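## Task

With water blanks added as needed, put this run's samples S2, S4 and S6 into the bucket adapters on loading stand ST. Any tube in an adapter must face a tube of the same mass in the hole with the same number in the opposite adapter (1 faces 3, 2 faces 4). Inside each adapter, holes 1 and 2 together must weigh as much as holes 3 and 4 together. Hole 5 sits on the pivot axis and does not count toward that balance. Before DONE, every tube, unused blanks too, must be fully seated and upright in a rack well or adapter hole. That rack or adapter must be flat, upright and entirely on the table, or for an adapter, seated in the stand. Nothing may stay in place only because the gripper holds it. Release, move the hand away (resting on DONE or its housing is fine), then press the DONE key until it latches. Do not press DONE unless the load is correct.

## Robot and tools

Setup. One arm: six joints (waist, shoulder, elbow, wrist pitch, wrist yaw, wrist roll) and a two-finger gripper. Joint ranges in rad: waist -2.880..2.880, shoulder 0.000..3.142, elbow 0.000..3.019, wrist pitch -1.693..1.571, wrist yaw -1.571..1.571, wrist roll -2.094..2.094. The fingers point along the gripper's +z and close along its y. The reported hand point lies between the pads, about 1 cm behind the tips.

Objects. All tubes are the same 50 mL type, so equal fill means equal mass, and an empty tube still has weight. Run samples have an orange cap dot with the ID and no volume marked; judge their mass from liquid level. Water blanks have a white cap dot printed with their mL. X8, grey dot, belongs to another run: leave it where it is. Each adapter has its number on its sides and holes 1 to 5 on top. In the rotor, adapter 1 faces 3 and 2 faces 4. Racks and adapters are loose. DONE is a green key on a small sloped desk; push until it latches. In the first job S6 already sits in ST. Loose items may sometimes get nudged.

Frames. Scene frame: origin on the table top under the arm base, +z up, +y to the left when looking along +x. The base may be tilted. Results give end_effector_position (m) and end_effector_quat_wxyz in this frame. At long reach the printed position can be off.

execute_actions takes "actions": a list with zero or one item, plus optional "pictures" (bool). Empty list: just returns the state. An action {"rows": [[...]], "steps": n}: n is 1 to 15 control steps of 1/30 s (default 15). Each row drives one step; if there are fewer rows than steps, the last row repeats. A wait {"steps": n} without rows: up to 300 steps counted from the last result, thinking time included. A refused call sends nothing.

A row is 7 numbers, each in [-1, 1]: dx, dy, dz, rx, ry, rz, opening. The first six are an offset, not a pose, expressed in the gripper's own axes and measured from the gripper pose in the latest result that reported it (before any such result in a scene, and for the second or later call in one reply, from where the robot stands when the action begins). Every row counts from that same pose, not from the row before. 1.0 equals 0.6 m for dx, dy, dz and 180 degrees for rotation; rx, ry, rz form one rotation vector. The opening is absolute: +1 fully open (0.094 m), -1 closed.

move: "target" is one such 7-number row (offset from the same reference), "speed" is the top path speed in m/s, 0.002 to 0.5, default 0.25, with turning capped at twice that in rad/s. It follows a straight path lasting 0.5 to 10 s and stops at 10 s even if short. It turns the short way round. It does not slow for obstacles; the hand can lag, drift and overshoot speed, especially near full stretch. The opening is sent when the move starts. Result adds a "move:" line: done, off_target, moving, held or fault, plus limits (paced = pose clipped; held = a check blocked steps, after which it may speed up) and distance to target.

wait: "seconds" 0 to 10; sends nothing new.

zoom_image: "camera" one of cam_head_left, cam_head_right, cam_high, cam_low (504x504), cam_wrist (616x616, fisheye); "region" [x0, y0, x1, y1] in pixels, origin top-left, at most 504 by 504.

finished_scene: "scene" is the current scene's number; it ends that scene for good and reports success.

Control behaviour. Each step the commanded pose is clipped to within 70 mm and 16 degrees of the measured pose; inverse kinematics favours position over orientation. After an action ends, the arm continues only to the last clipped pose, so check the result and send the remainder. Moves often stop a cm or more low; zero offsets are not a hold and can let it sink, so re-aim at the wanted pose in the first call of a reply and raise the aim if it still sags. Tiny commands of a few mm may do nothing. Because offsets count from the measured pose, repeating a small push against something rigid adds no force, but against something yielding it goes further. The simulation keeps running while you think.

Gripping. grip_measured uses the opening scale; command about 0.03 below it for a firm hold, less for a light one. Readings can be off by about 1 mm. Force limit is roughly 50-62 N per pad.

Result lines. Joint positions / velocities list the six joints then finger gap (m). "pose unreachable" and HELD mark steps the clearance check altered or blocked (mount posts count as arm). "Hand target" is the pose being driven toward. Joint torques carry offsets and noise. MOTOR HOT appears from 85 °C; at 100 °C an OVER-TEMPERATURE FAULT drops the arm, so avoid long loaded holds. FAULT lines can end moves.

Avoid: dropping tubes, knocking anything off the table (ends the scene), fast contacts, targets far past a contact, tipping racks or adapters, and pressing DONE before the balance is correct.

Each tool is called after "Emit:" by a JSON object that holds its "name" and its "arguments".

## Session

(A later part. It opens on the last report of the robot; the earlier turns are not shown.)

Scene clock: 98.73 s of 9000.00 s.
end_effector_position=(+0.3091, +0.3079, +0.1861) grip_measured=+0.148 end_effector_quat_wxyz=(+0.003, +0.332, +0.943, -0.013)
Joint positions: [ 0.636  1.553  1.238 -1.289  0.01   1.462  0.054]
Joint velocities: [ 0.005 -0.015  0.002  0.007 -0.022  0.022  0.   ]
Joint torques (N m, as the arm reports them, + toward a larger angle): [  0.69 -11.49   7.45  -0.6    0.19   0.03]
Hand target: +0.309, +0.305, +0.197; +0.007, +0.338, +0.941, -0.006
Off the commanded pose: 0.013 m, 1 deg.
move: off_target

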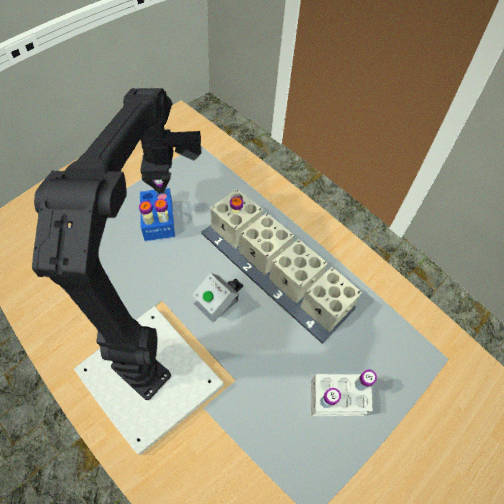

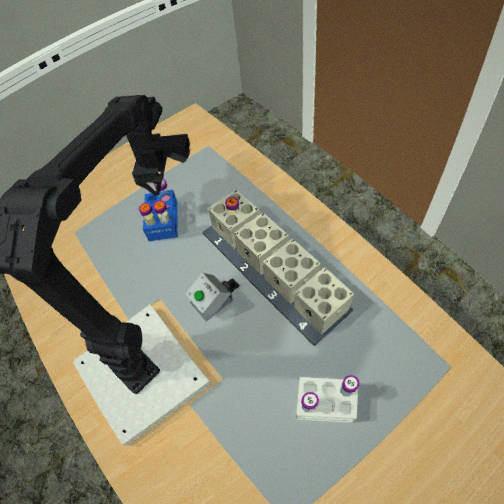

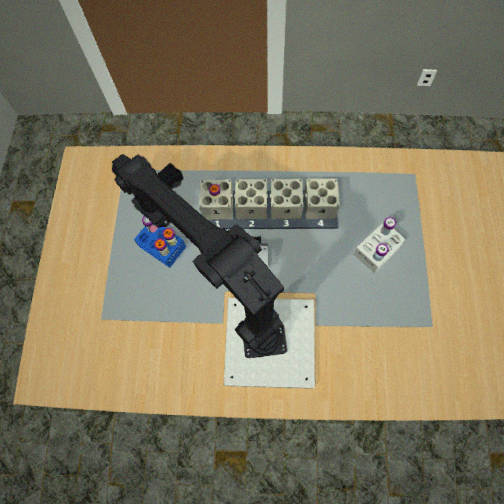

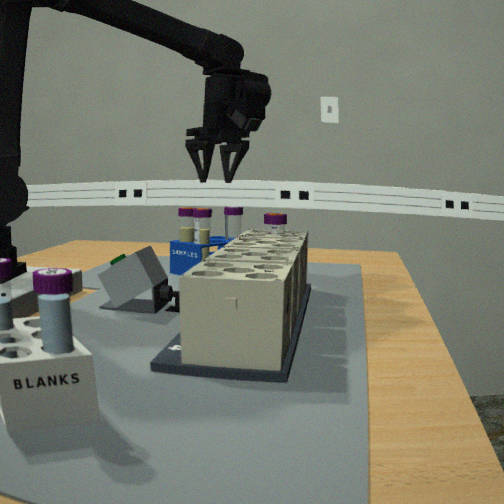

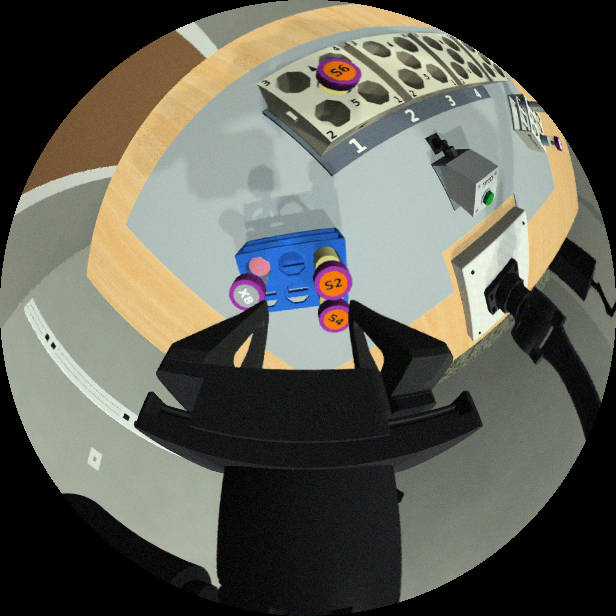

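Emit:
{"name": "move", "arguments": {"target": [0.003,-0.038,0.07,-0.006,-0.01,0,0.15], "speed": 0.1}}

Scene clock: 101.90 s of 9000.00 s.
end_effector_position=(+0.2909, +0.2846, +0.1339) grip_measured=+0.148 end_effector_quat_wxyz=(+0.010, +0.331, +0.943, -0.027)
Joint positions: [ 0.639  1.543  1.079 -1.158  0.035  1.465  0.054]
Joint velocities: [-0.005 -0.005 -0.007 -0.002  0.007 -0.066 -0.001]
Joint torques (N m, as the arm reports them, + toward a larger angle): [  1.6  -10.81   7.23   0.21   0.25   0.02]
Hand target: +0.293, +0.290, +0.144; +0.021, +0.331, +0.943, -0.009
Off the commanded pose: 0.012 m, 2 deg.
move: off_target

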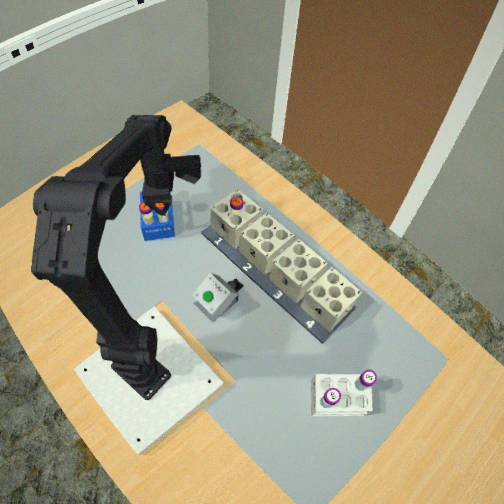

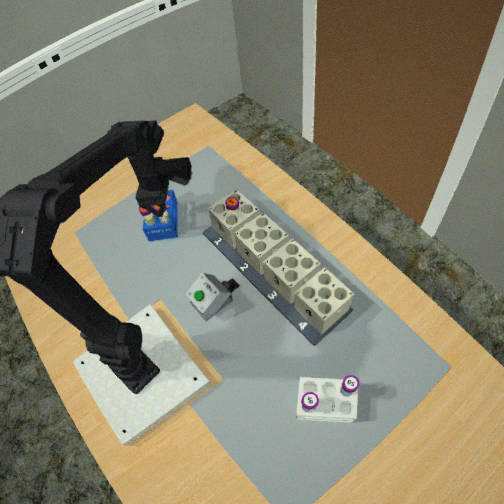

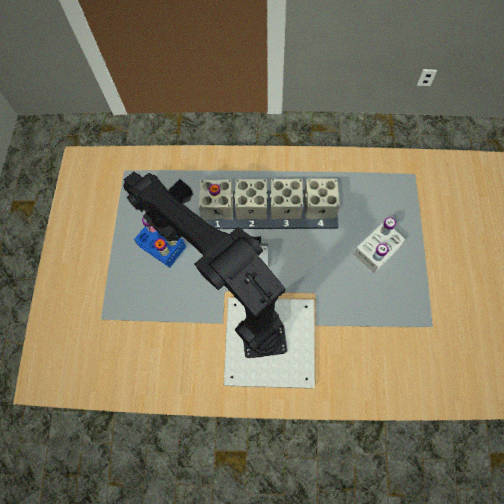

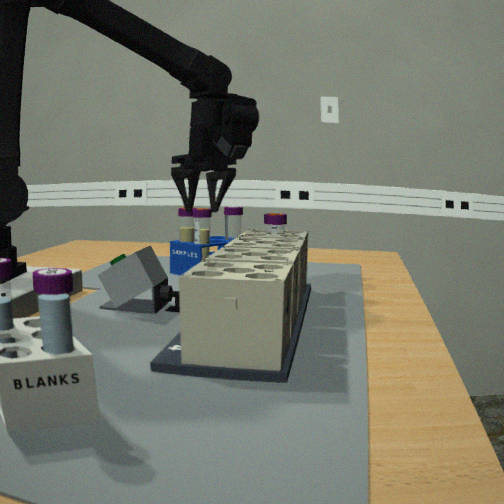

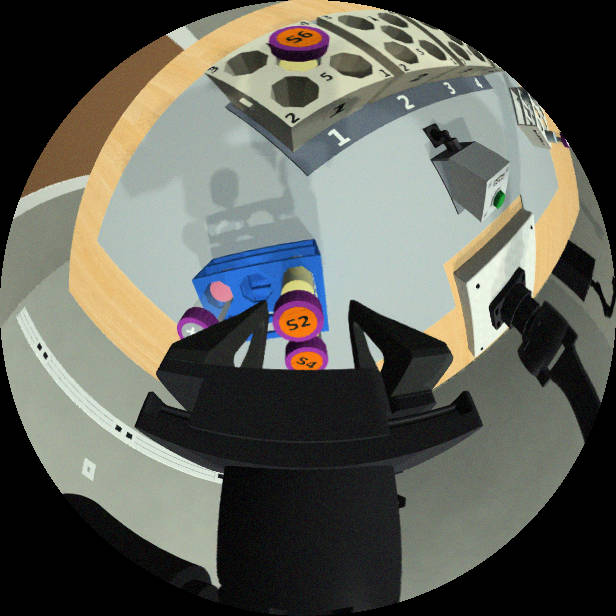

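Emit:
{"name": "move", "arguments": {"target": [0.01,0.028,0.022,-0.025,0.004,0,0.15], "speed": 0.05}}

Scene clock: 105.93 s of 9000.00 s.
end_effector_position=(+0.2972, +0.2955, +0.1229) grip_measured=+0.148 end_effector_quat_wxyz=(+0.018, +0.331, +0.943, +0.009)
Joint positions: [ 0.64   1.543  1.047 -1.054  0.019  1.465  0.054]
Joint velocities: [-0.005 -0.005  0.007 -0.012  0.051 -0.007 -0.   ]
Joint torques (N m, as the arm reports them, + toward a larger angle): [ 1.41 -8.71  6.88  0.38  0.01  0.02]
Hand target: +0.297, +0.301, +0.120; +0.018, +0.331, +0.943, +0.012
Off the commanded pose: 0.006 m, 0 deg.
move: done

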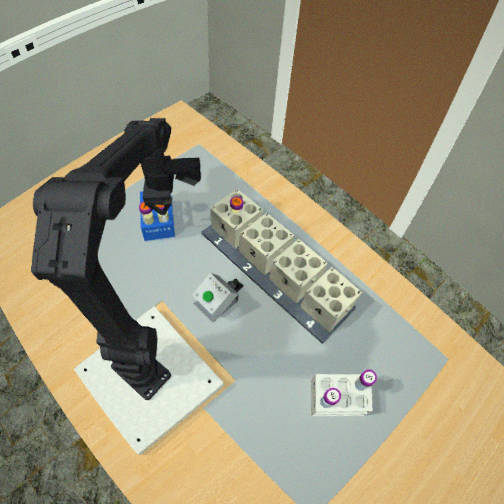

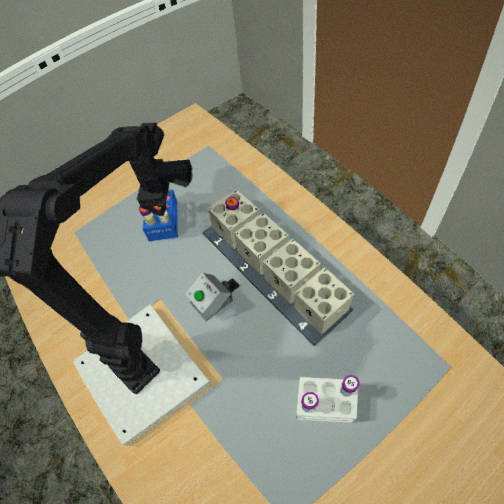

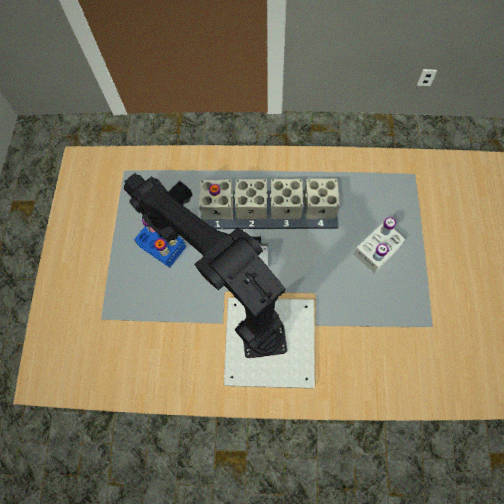

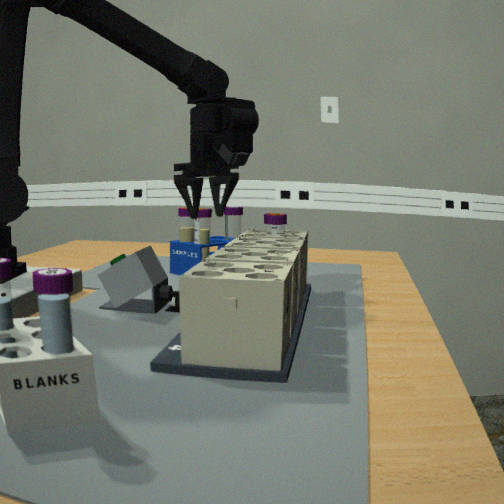

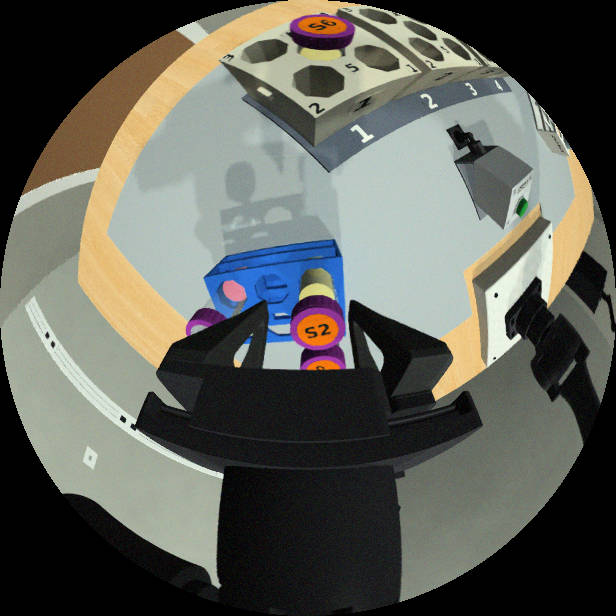

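Emit:
{"name": "move", "arguments": {"target": [0.022,-0.006,0.014,0,0.006,0,0.15], "speed": 0.05}}

Scene clock: 109.20 s of 9000.00 s.
end_effector_position=(+0.2844, +0.2965, +0.1142) grip_measured=+0.148 end_effector_quat_wxyz=(+0.008, +0.329, +0.944, +0.006)
Joint positions: [ 0.657  1.543  1.021 -1.043  0.004  1.478  0.054]
Joint velocities: [ 0.005 -0.005  0.022  0.007 -0.007  0.095 -0.   ]
Joint torques (N m, as the arm reports them, + toward a larger angle): [ 1.28 -9.06  6.79  0.33  0.02  0.03]
Hand target: +0.285, +0.301, +0.114; +0.009, +0.331, +0.944, +0.013
Off the commanded pose: 0.005 m, 1 deg.
move: done

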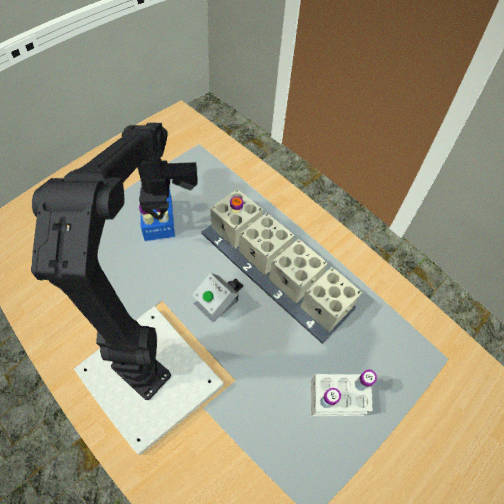

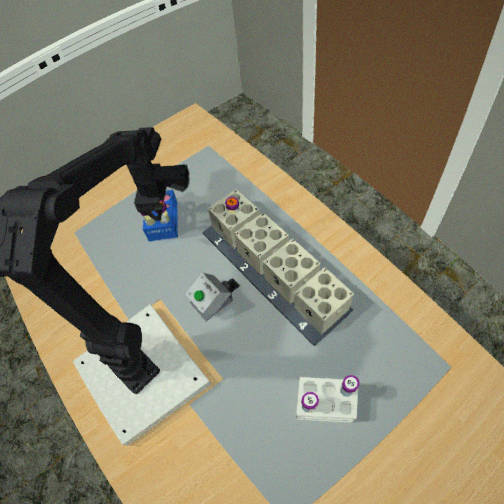

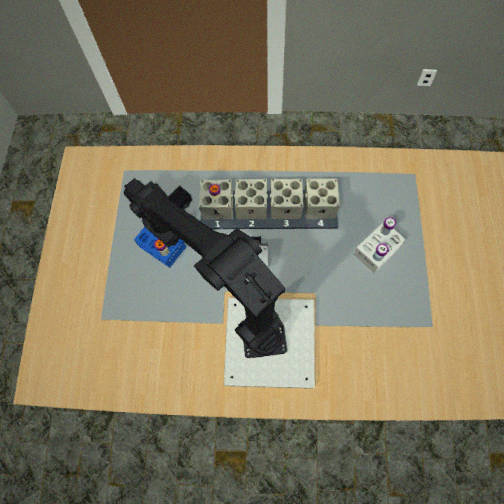

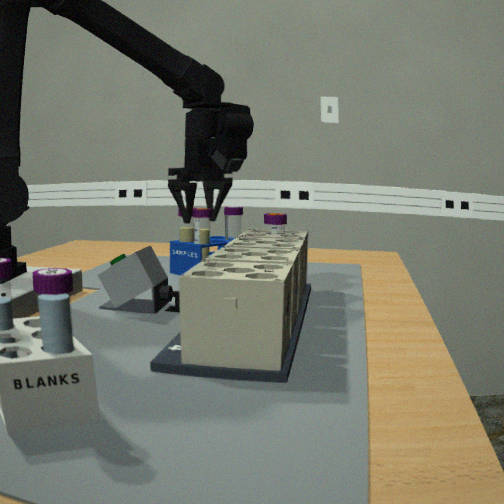

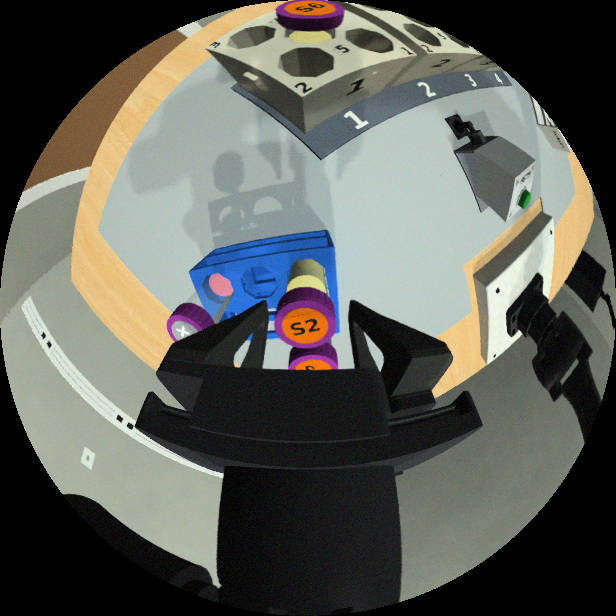

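Emit:
{"name": "move", "arguments": {"target": [0,0.005,0,0,0,0,-0.32]}}

Emit:
{"name": "move", "arguments": {"target": [0,0.02,-0.26,-0.012,0,0,-0.32], "speed": 0.1}}

Scene clock: 112.23 s of 9000.00 s.
end_effector_position=(+0.2844, +0.2965, +0.1142) grip_measured=-0.307 end_effector_quat_wxyz=(+0.008, +0.329, +0.944, +0.006)
Joint positions: [ 0.657  1.543  1.021 -1.043  0.004  1.479  0.033]
Joint velocities: [-0.015 -0.005 -0.002 -0.007  0.007  0.037 -0.001]
Joint torques (N m, as the arm reports them, + toward a larger angle): [ 1.01 -8.74  7.27 -0.13  0.12 -0.04]
Hand target: +0.286, +0.299, +0.114; +0.008, +0.329, +0.944, +0.006
Off the commanded pose: 0.003 m, 0 deg.
move: done

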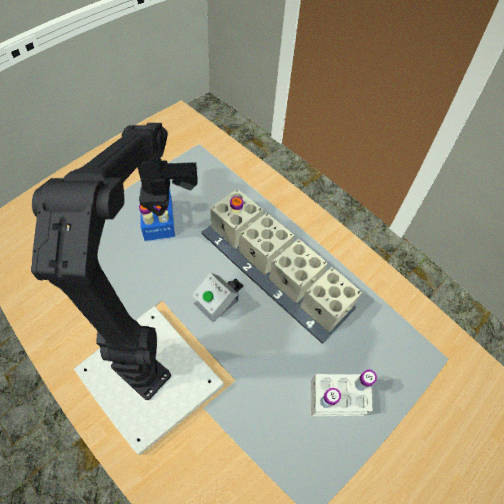

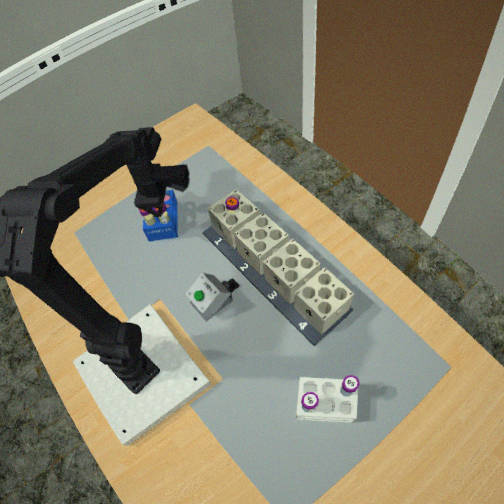

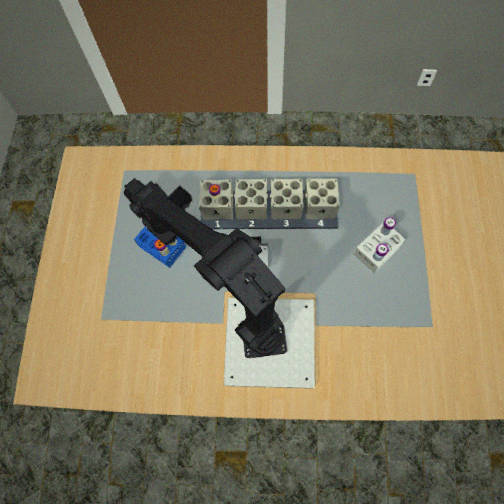

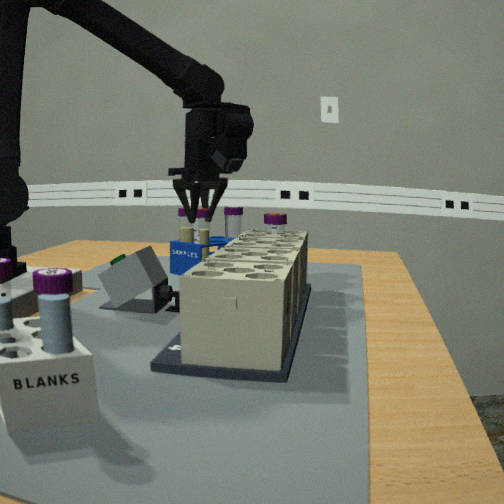

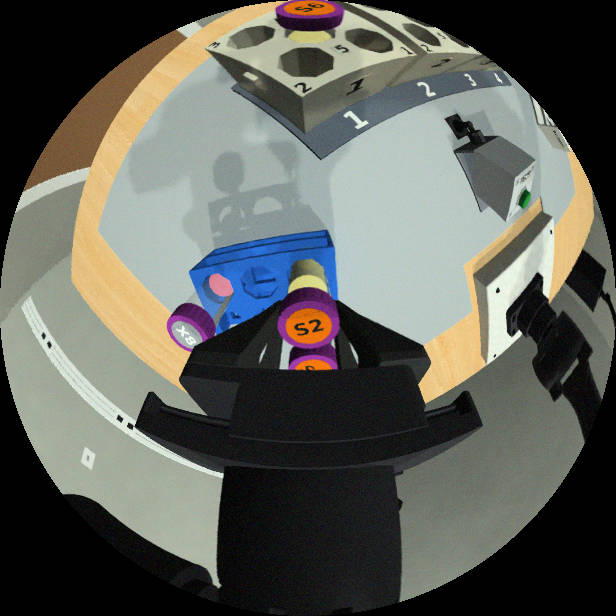

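Scene clock: 114.20 s of 9000.00 s.
end_effector_position=(+0.2825, +0.2957, +0.2456) grip_measured=-0.307 end_effector_quat_wxyz=(+0.005, +0.329, +0.944, -0.001)
Joint positions: [ 0.657  1.434  1.268 -1.415  0.004  1.479  0.033]
Joint velocities: [-0.005 -0.005  0.012 -0.007 -0.037 -0.007 -0.001]
Joint torques (N m, as the arm reports them, + toward a larger angle): [  1.28 -10.12  10.8   -0.54   0.01  -0.01]
Hand target: +0.287, +0.304, +0.270; +0.015, +0.329, +0.944, +0.024
Off the commanded pose: 0.027 m, 3 deg.
move: off_target

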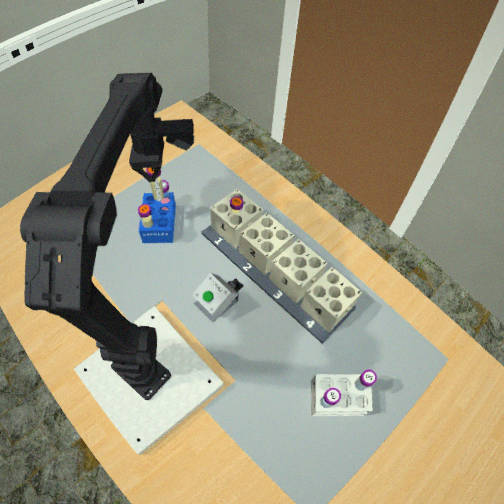

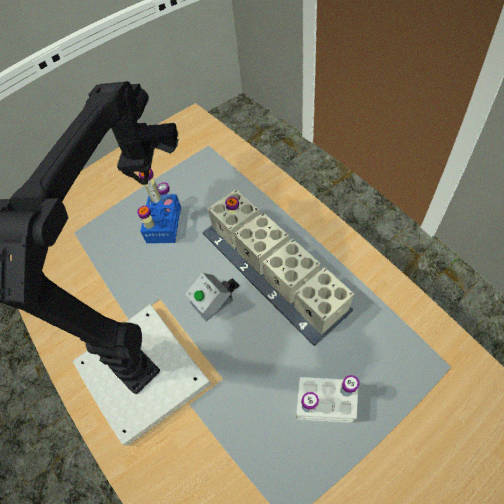

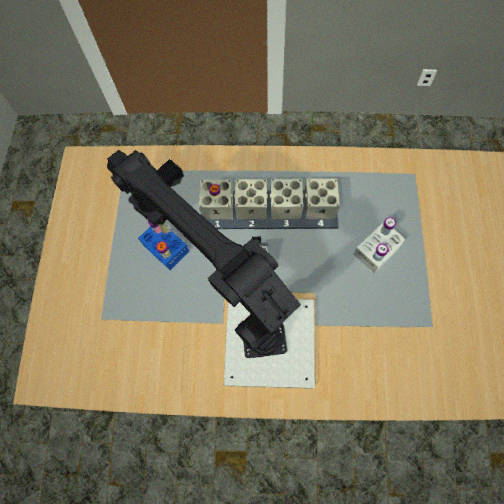

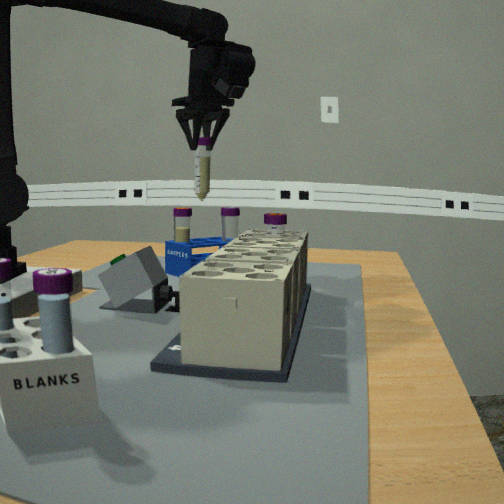

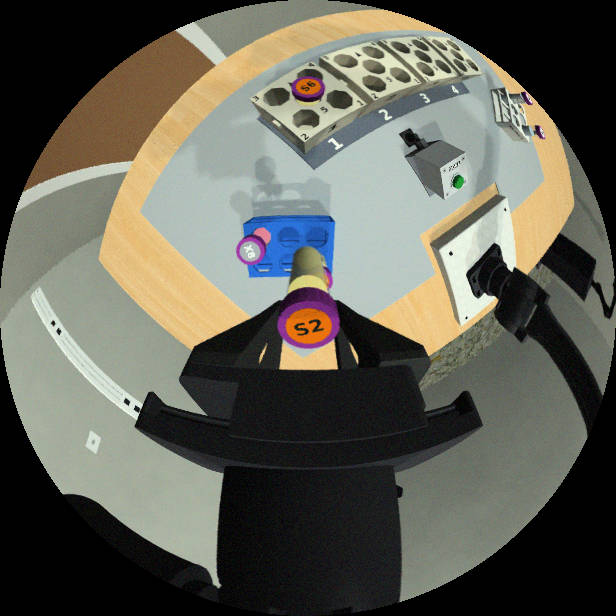

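Emit:
{"name": "move", "arguments": {"target": [-0.463,-0.129,-0.025,-0.012,-0.016,-0.214,-0.34], "speed": 0.2}}

Emit:
{"name": "zoom_image", "arguments": {"camera": "cam_wrist", "region": [230, 180, 400, 350]}}

Scene clock: 120.20 s of 9000.00 s.
end_effector_position=(+0.4313, +0.0562, +0.2491) grip_measured=-0.322 end_effector_quat_wxyz=(+0.012, +0.007, +1.000, +0.003)
Joint positions: [-0.018  1.487  1.332 -1.406  0.001  0.145  0.032]
Joint velocities: [-0.015 -0.015  0.002 -0.017 -0.051 -0.051 -0.   ]
Joint torques (N m, as the arm reports them, + toward a larger angle): [ 1.27 -9.02 11.36  0.25 -0.07 -0.13]
Hand target: +0.448, +0.061, +0.265; +0.035, -0.001, +0.999, +0.008
Off the commanded pose: 0.026 m, 3 deg.
After step 90, 0.67 s passed at rest.
move: off_target

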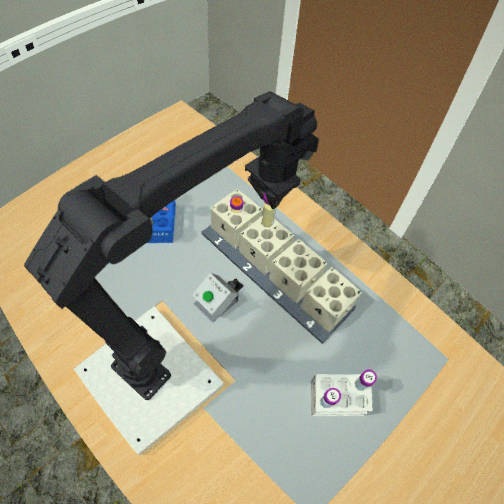

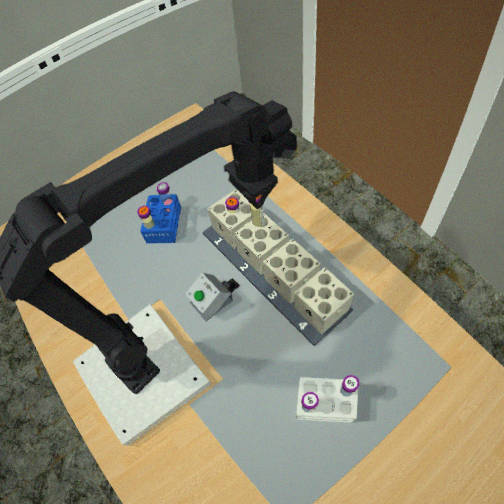

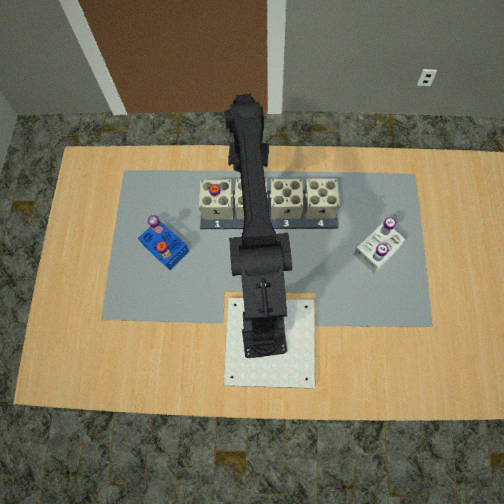

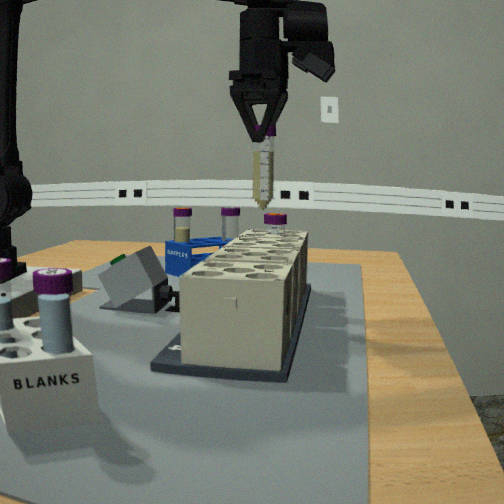

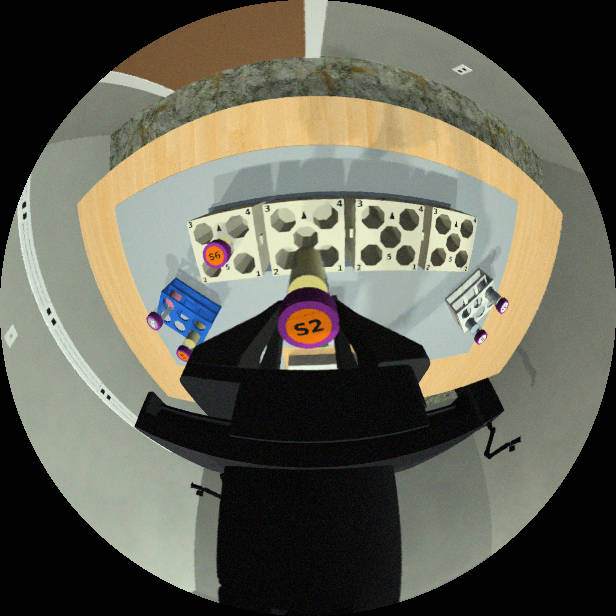

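Region (230, 180, 400, 350) of cam_wrist's 616x616 image, scaled by 2.965, with more detail than that image has.

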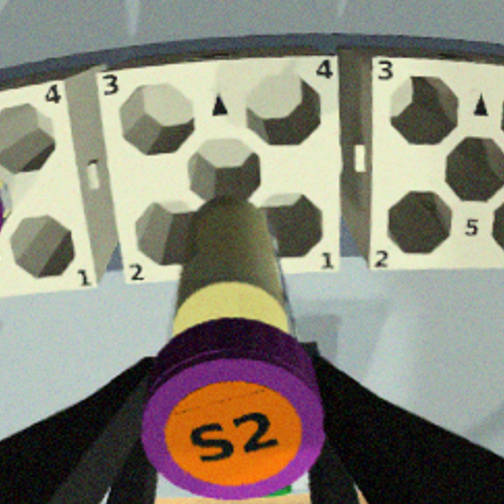

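Emit:
{"name": "move", "arguments": {"target": [-0.018,0.011,0.045,0,-0.004,0,-0.35], "speed": 0.05}}

Emit:
{"name": "zoom_image", "arguments": {"camera": "cam_wrist", "region": [230, 180, 400, 350]}}

Scene clock: 124.33 s of 9000.00 s.
end_effector_position=(+0.4378, +0.0591, +0.2244) grip_measured=-0.325 end_effector_quat_wxyz=(+0.013, +0.005, +1.000, +0.003)
Joint positions: [-0.014  1.514  1.295 -1.339  0.001  0.147  0.032]
Joint velocities: [-0.015 -0.005 -0.007 -0.002 -0.037 -0.066 -0.   ]
Joint torques (N m, as the arm reports them, + toward a larger angle): [ 1.68 -9.32  7.95  0.47  0.11  0.04]
Hand target: +0.443, +0.063, +0.222; +0.018, +0.007, +1.000, +0.003
Off the commanded pose: 0.007 m, 1 deg.
After step 90, 0.17 s passed at rest.
move: done

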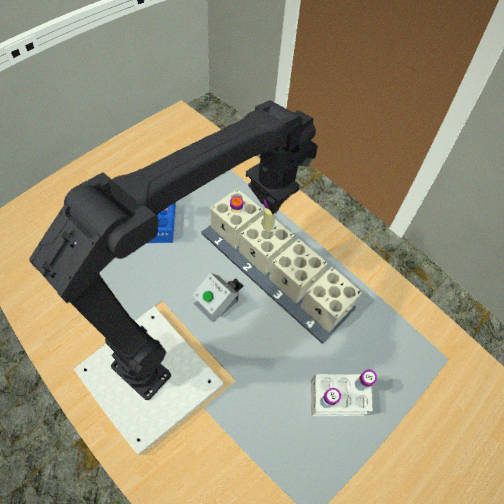

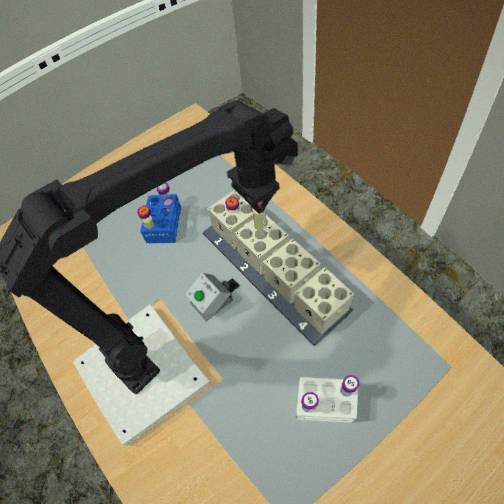

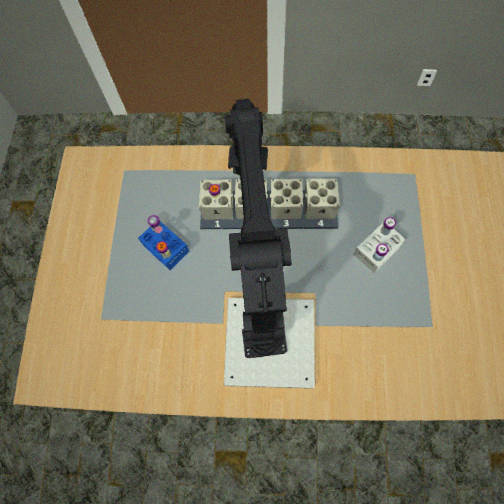

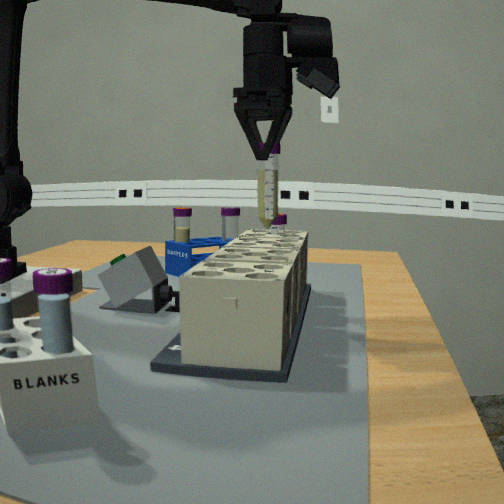

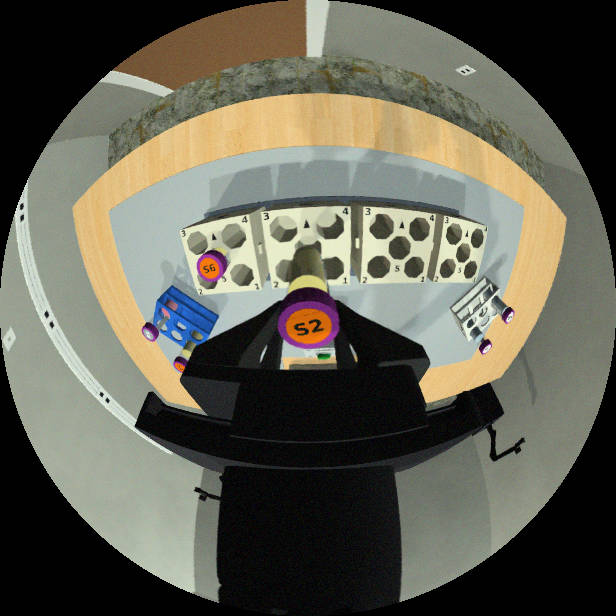

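Region (230, 180, 400, 350) of cam_wrist's 616x616 image, scaled by 2.965, with more detail than that image has.

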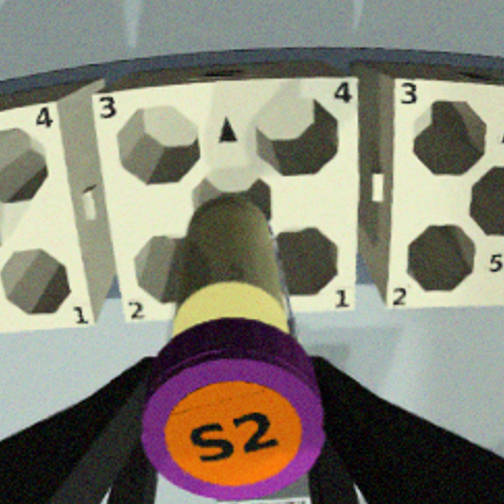

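The tube tip sits slightly short in x, so I'll correct that on the way down.

Emit:
{"name": "move", "arguments": {"target": [-0.014,0.003,0.05,0,-0.008,0,-0.35], "speed": 0.04}}

Emit:
{"name": "zoom_image", "arguments": {"camera": "cam_wrist", "region": [230, 180, 400, 350]}}

Scene clock: 127.97 s of 9000.00 s.
end_effector_position=(+0.4416, +0.0597, +0.1975) grip_measured=-0.325 end_effector_quat_wxyz=(+0.022, +0.005, +1.000, +0.004)
Joint positions: [-0.014  1.529  1.24  -1.25   0.001  0.147  0.032]
Joint velocities: [-0.005  0.015  0.012  0.007 -0.081 -0.051  0.001]
Joint torques (N m, as the arm reports them, + toward a larger angle): [ 1.16 -9.19  7.82  0.43  0.16 -0.02]
Hand target: +0.447, +0.061, +0.195; +0.026, +0.005, +1.000, +0.003
Off the commanded pose: 0.006 m, 0 deg.
move: done

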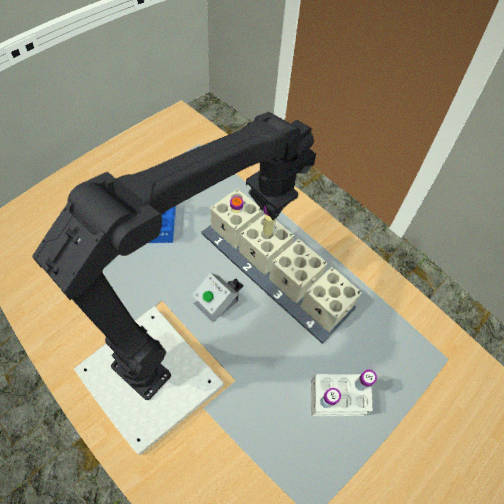

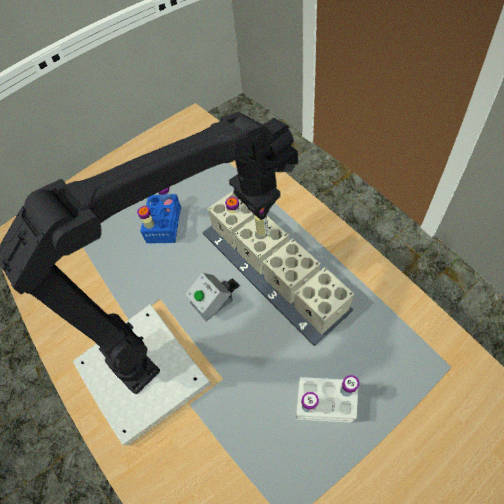

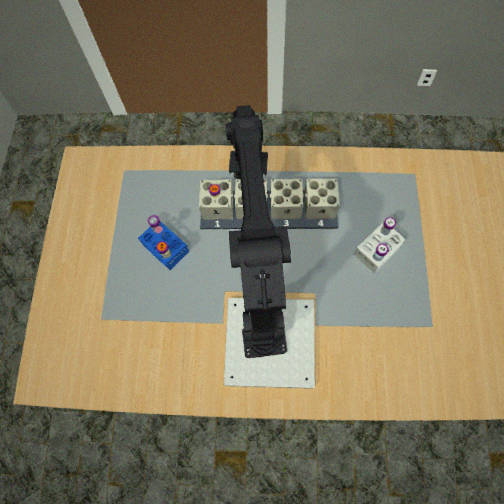

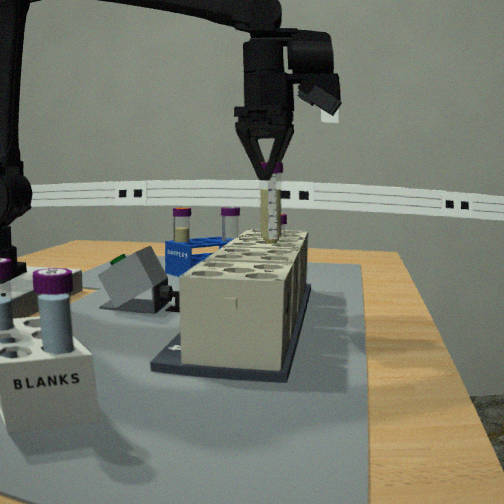

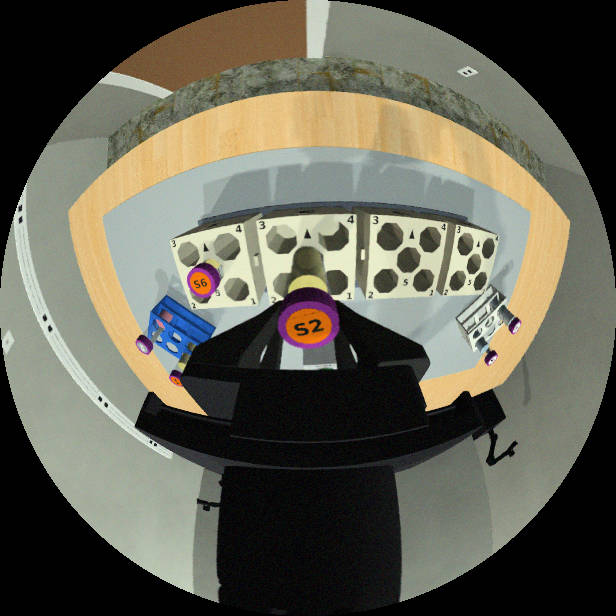

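Region (230, 180, 400, 350) of cam_wrist's 616x616 image, scaled by 2.965, with more detail than that image has.

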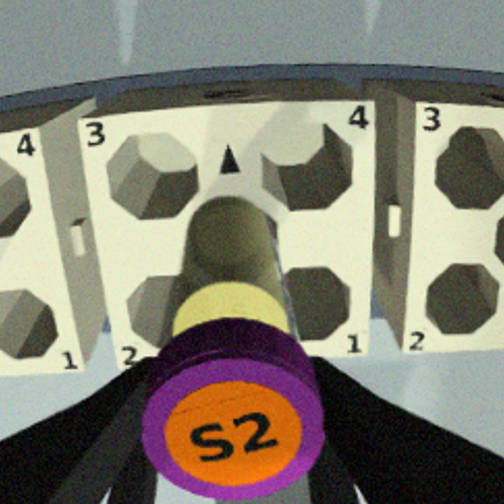

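Emit:
{"name": "move", "arguments": {"target": [0,0,0.128,0,0,0,-0.35], "speed": 0.05}}

Scene clock: 131.07 s of 9000.00 s.
end_effector_position=(+0.4394, +0.0595, +0.1233) grip_measured=-0.325 end_effector_quat_wxyz=(+0.017, +0.005, +1.000, +0.003)
Joint positions: [-0.014  1.603  1.117 -1.065  0.001  0.147  0.032]
Joint velocities: [ 0.005 -0.005 -0.022  0.012 -0.022  0.022  0.001]
Joint torques (N m, as the arm reports them, + toward a larger angle): [ 0.89 -9.6   7.3   0.58  0.03 -0.04]
Hand target: +0.445, +0.060, +0.121; +0.022, +0.005, +1.000, +0.004
Off the commanded pose: 0.006 m, 1 deg.
move: done

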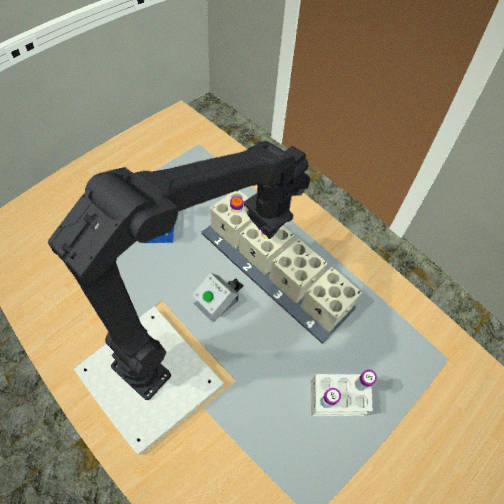

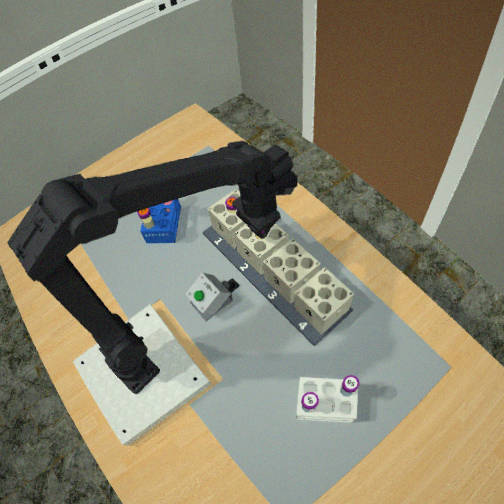

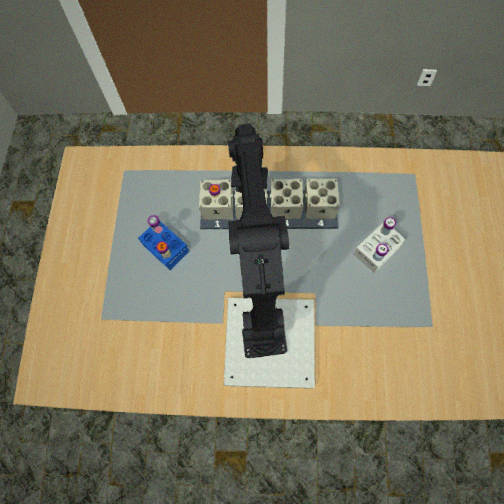

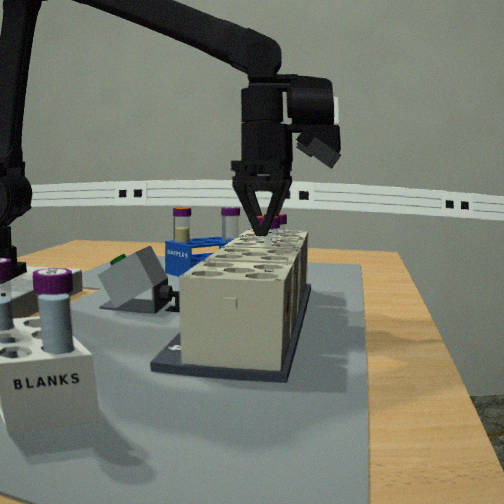

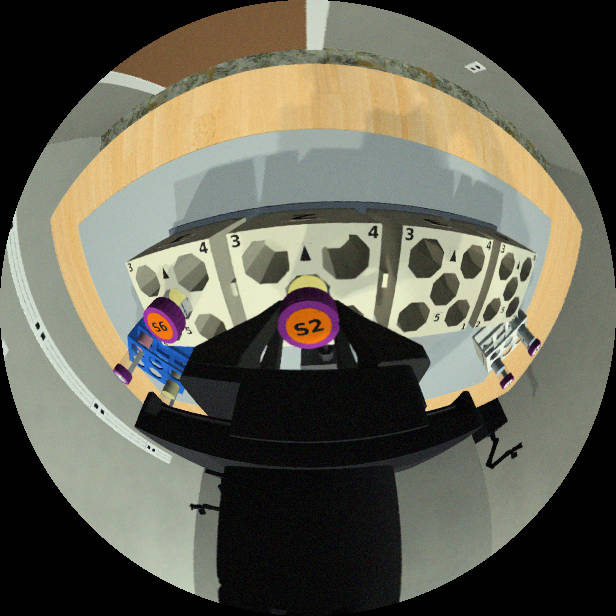

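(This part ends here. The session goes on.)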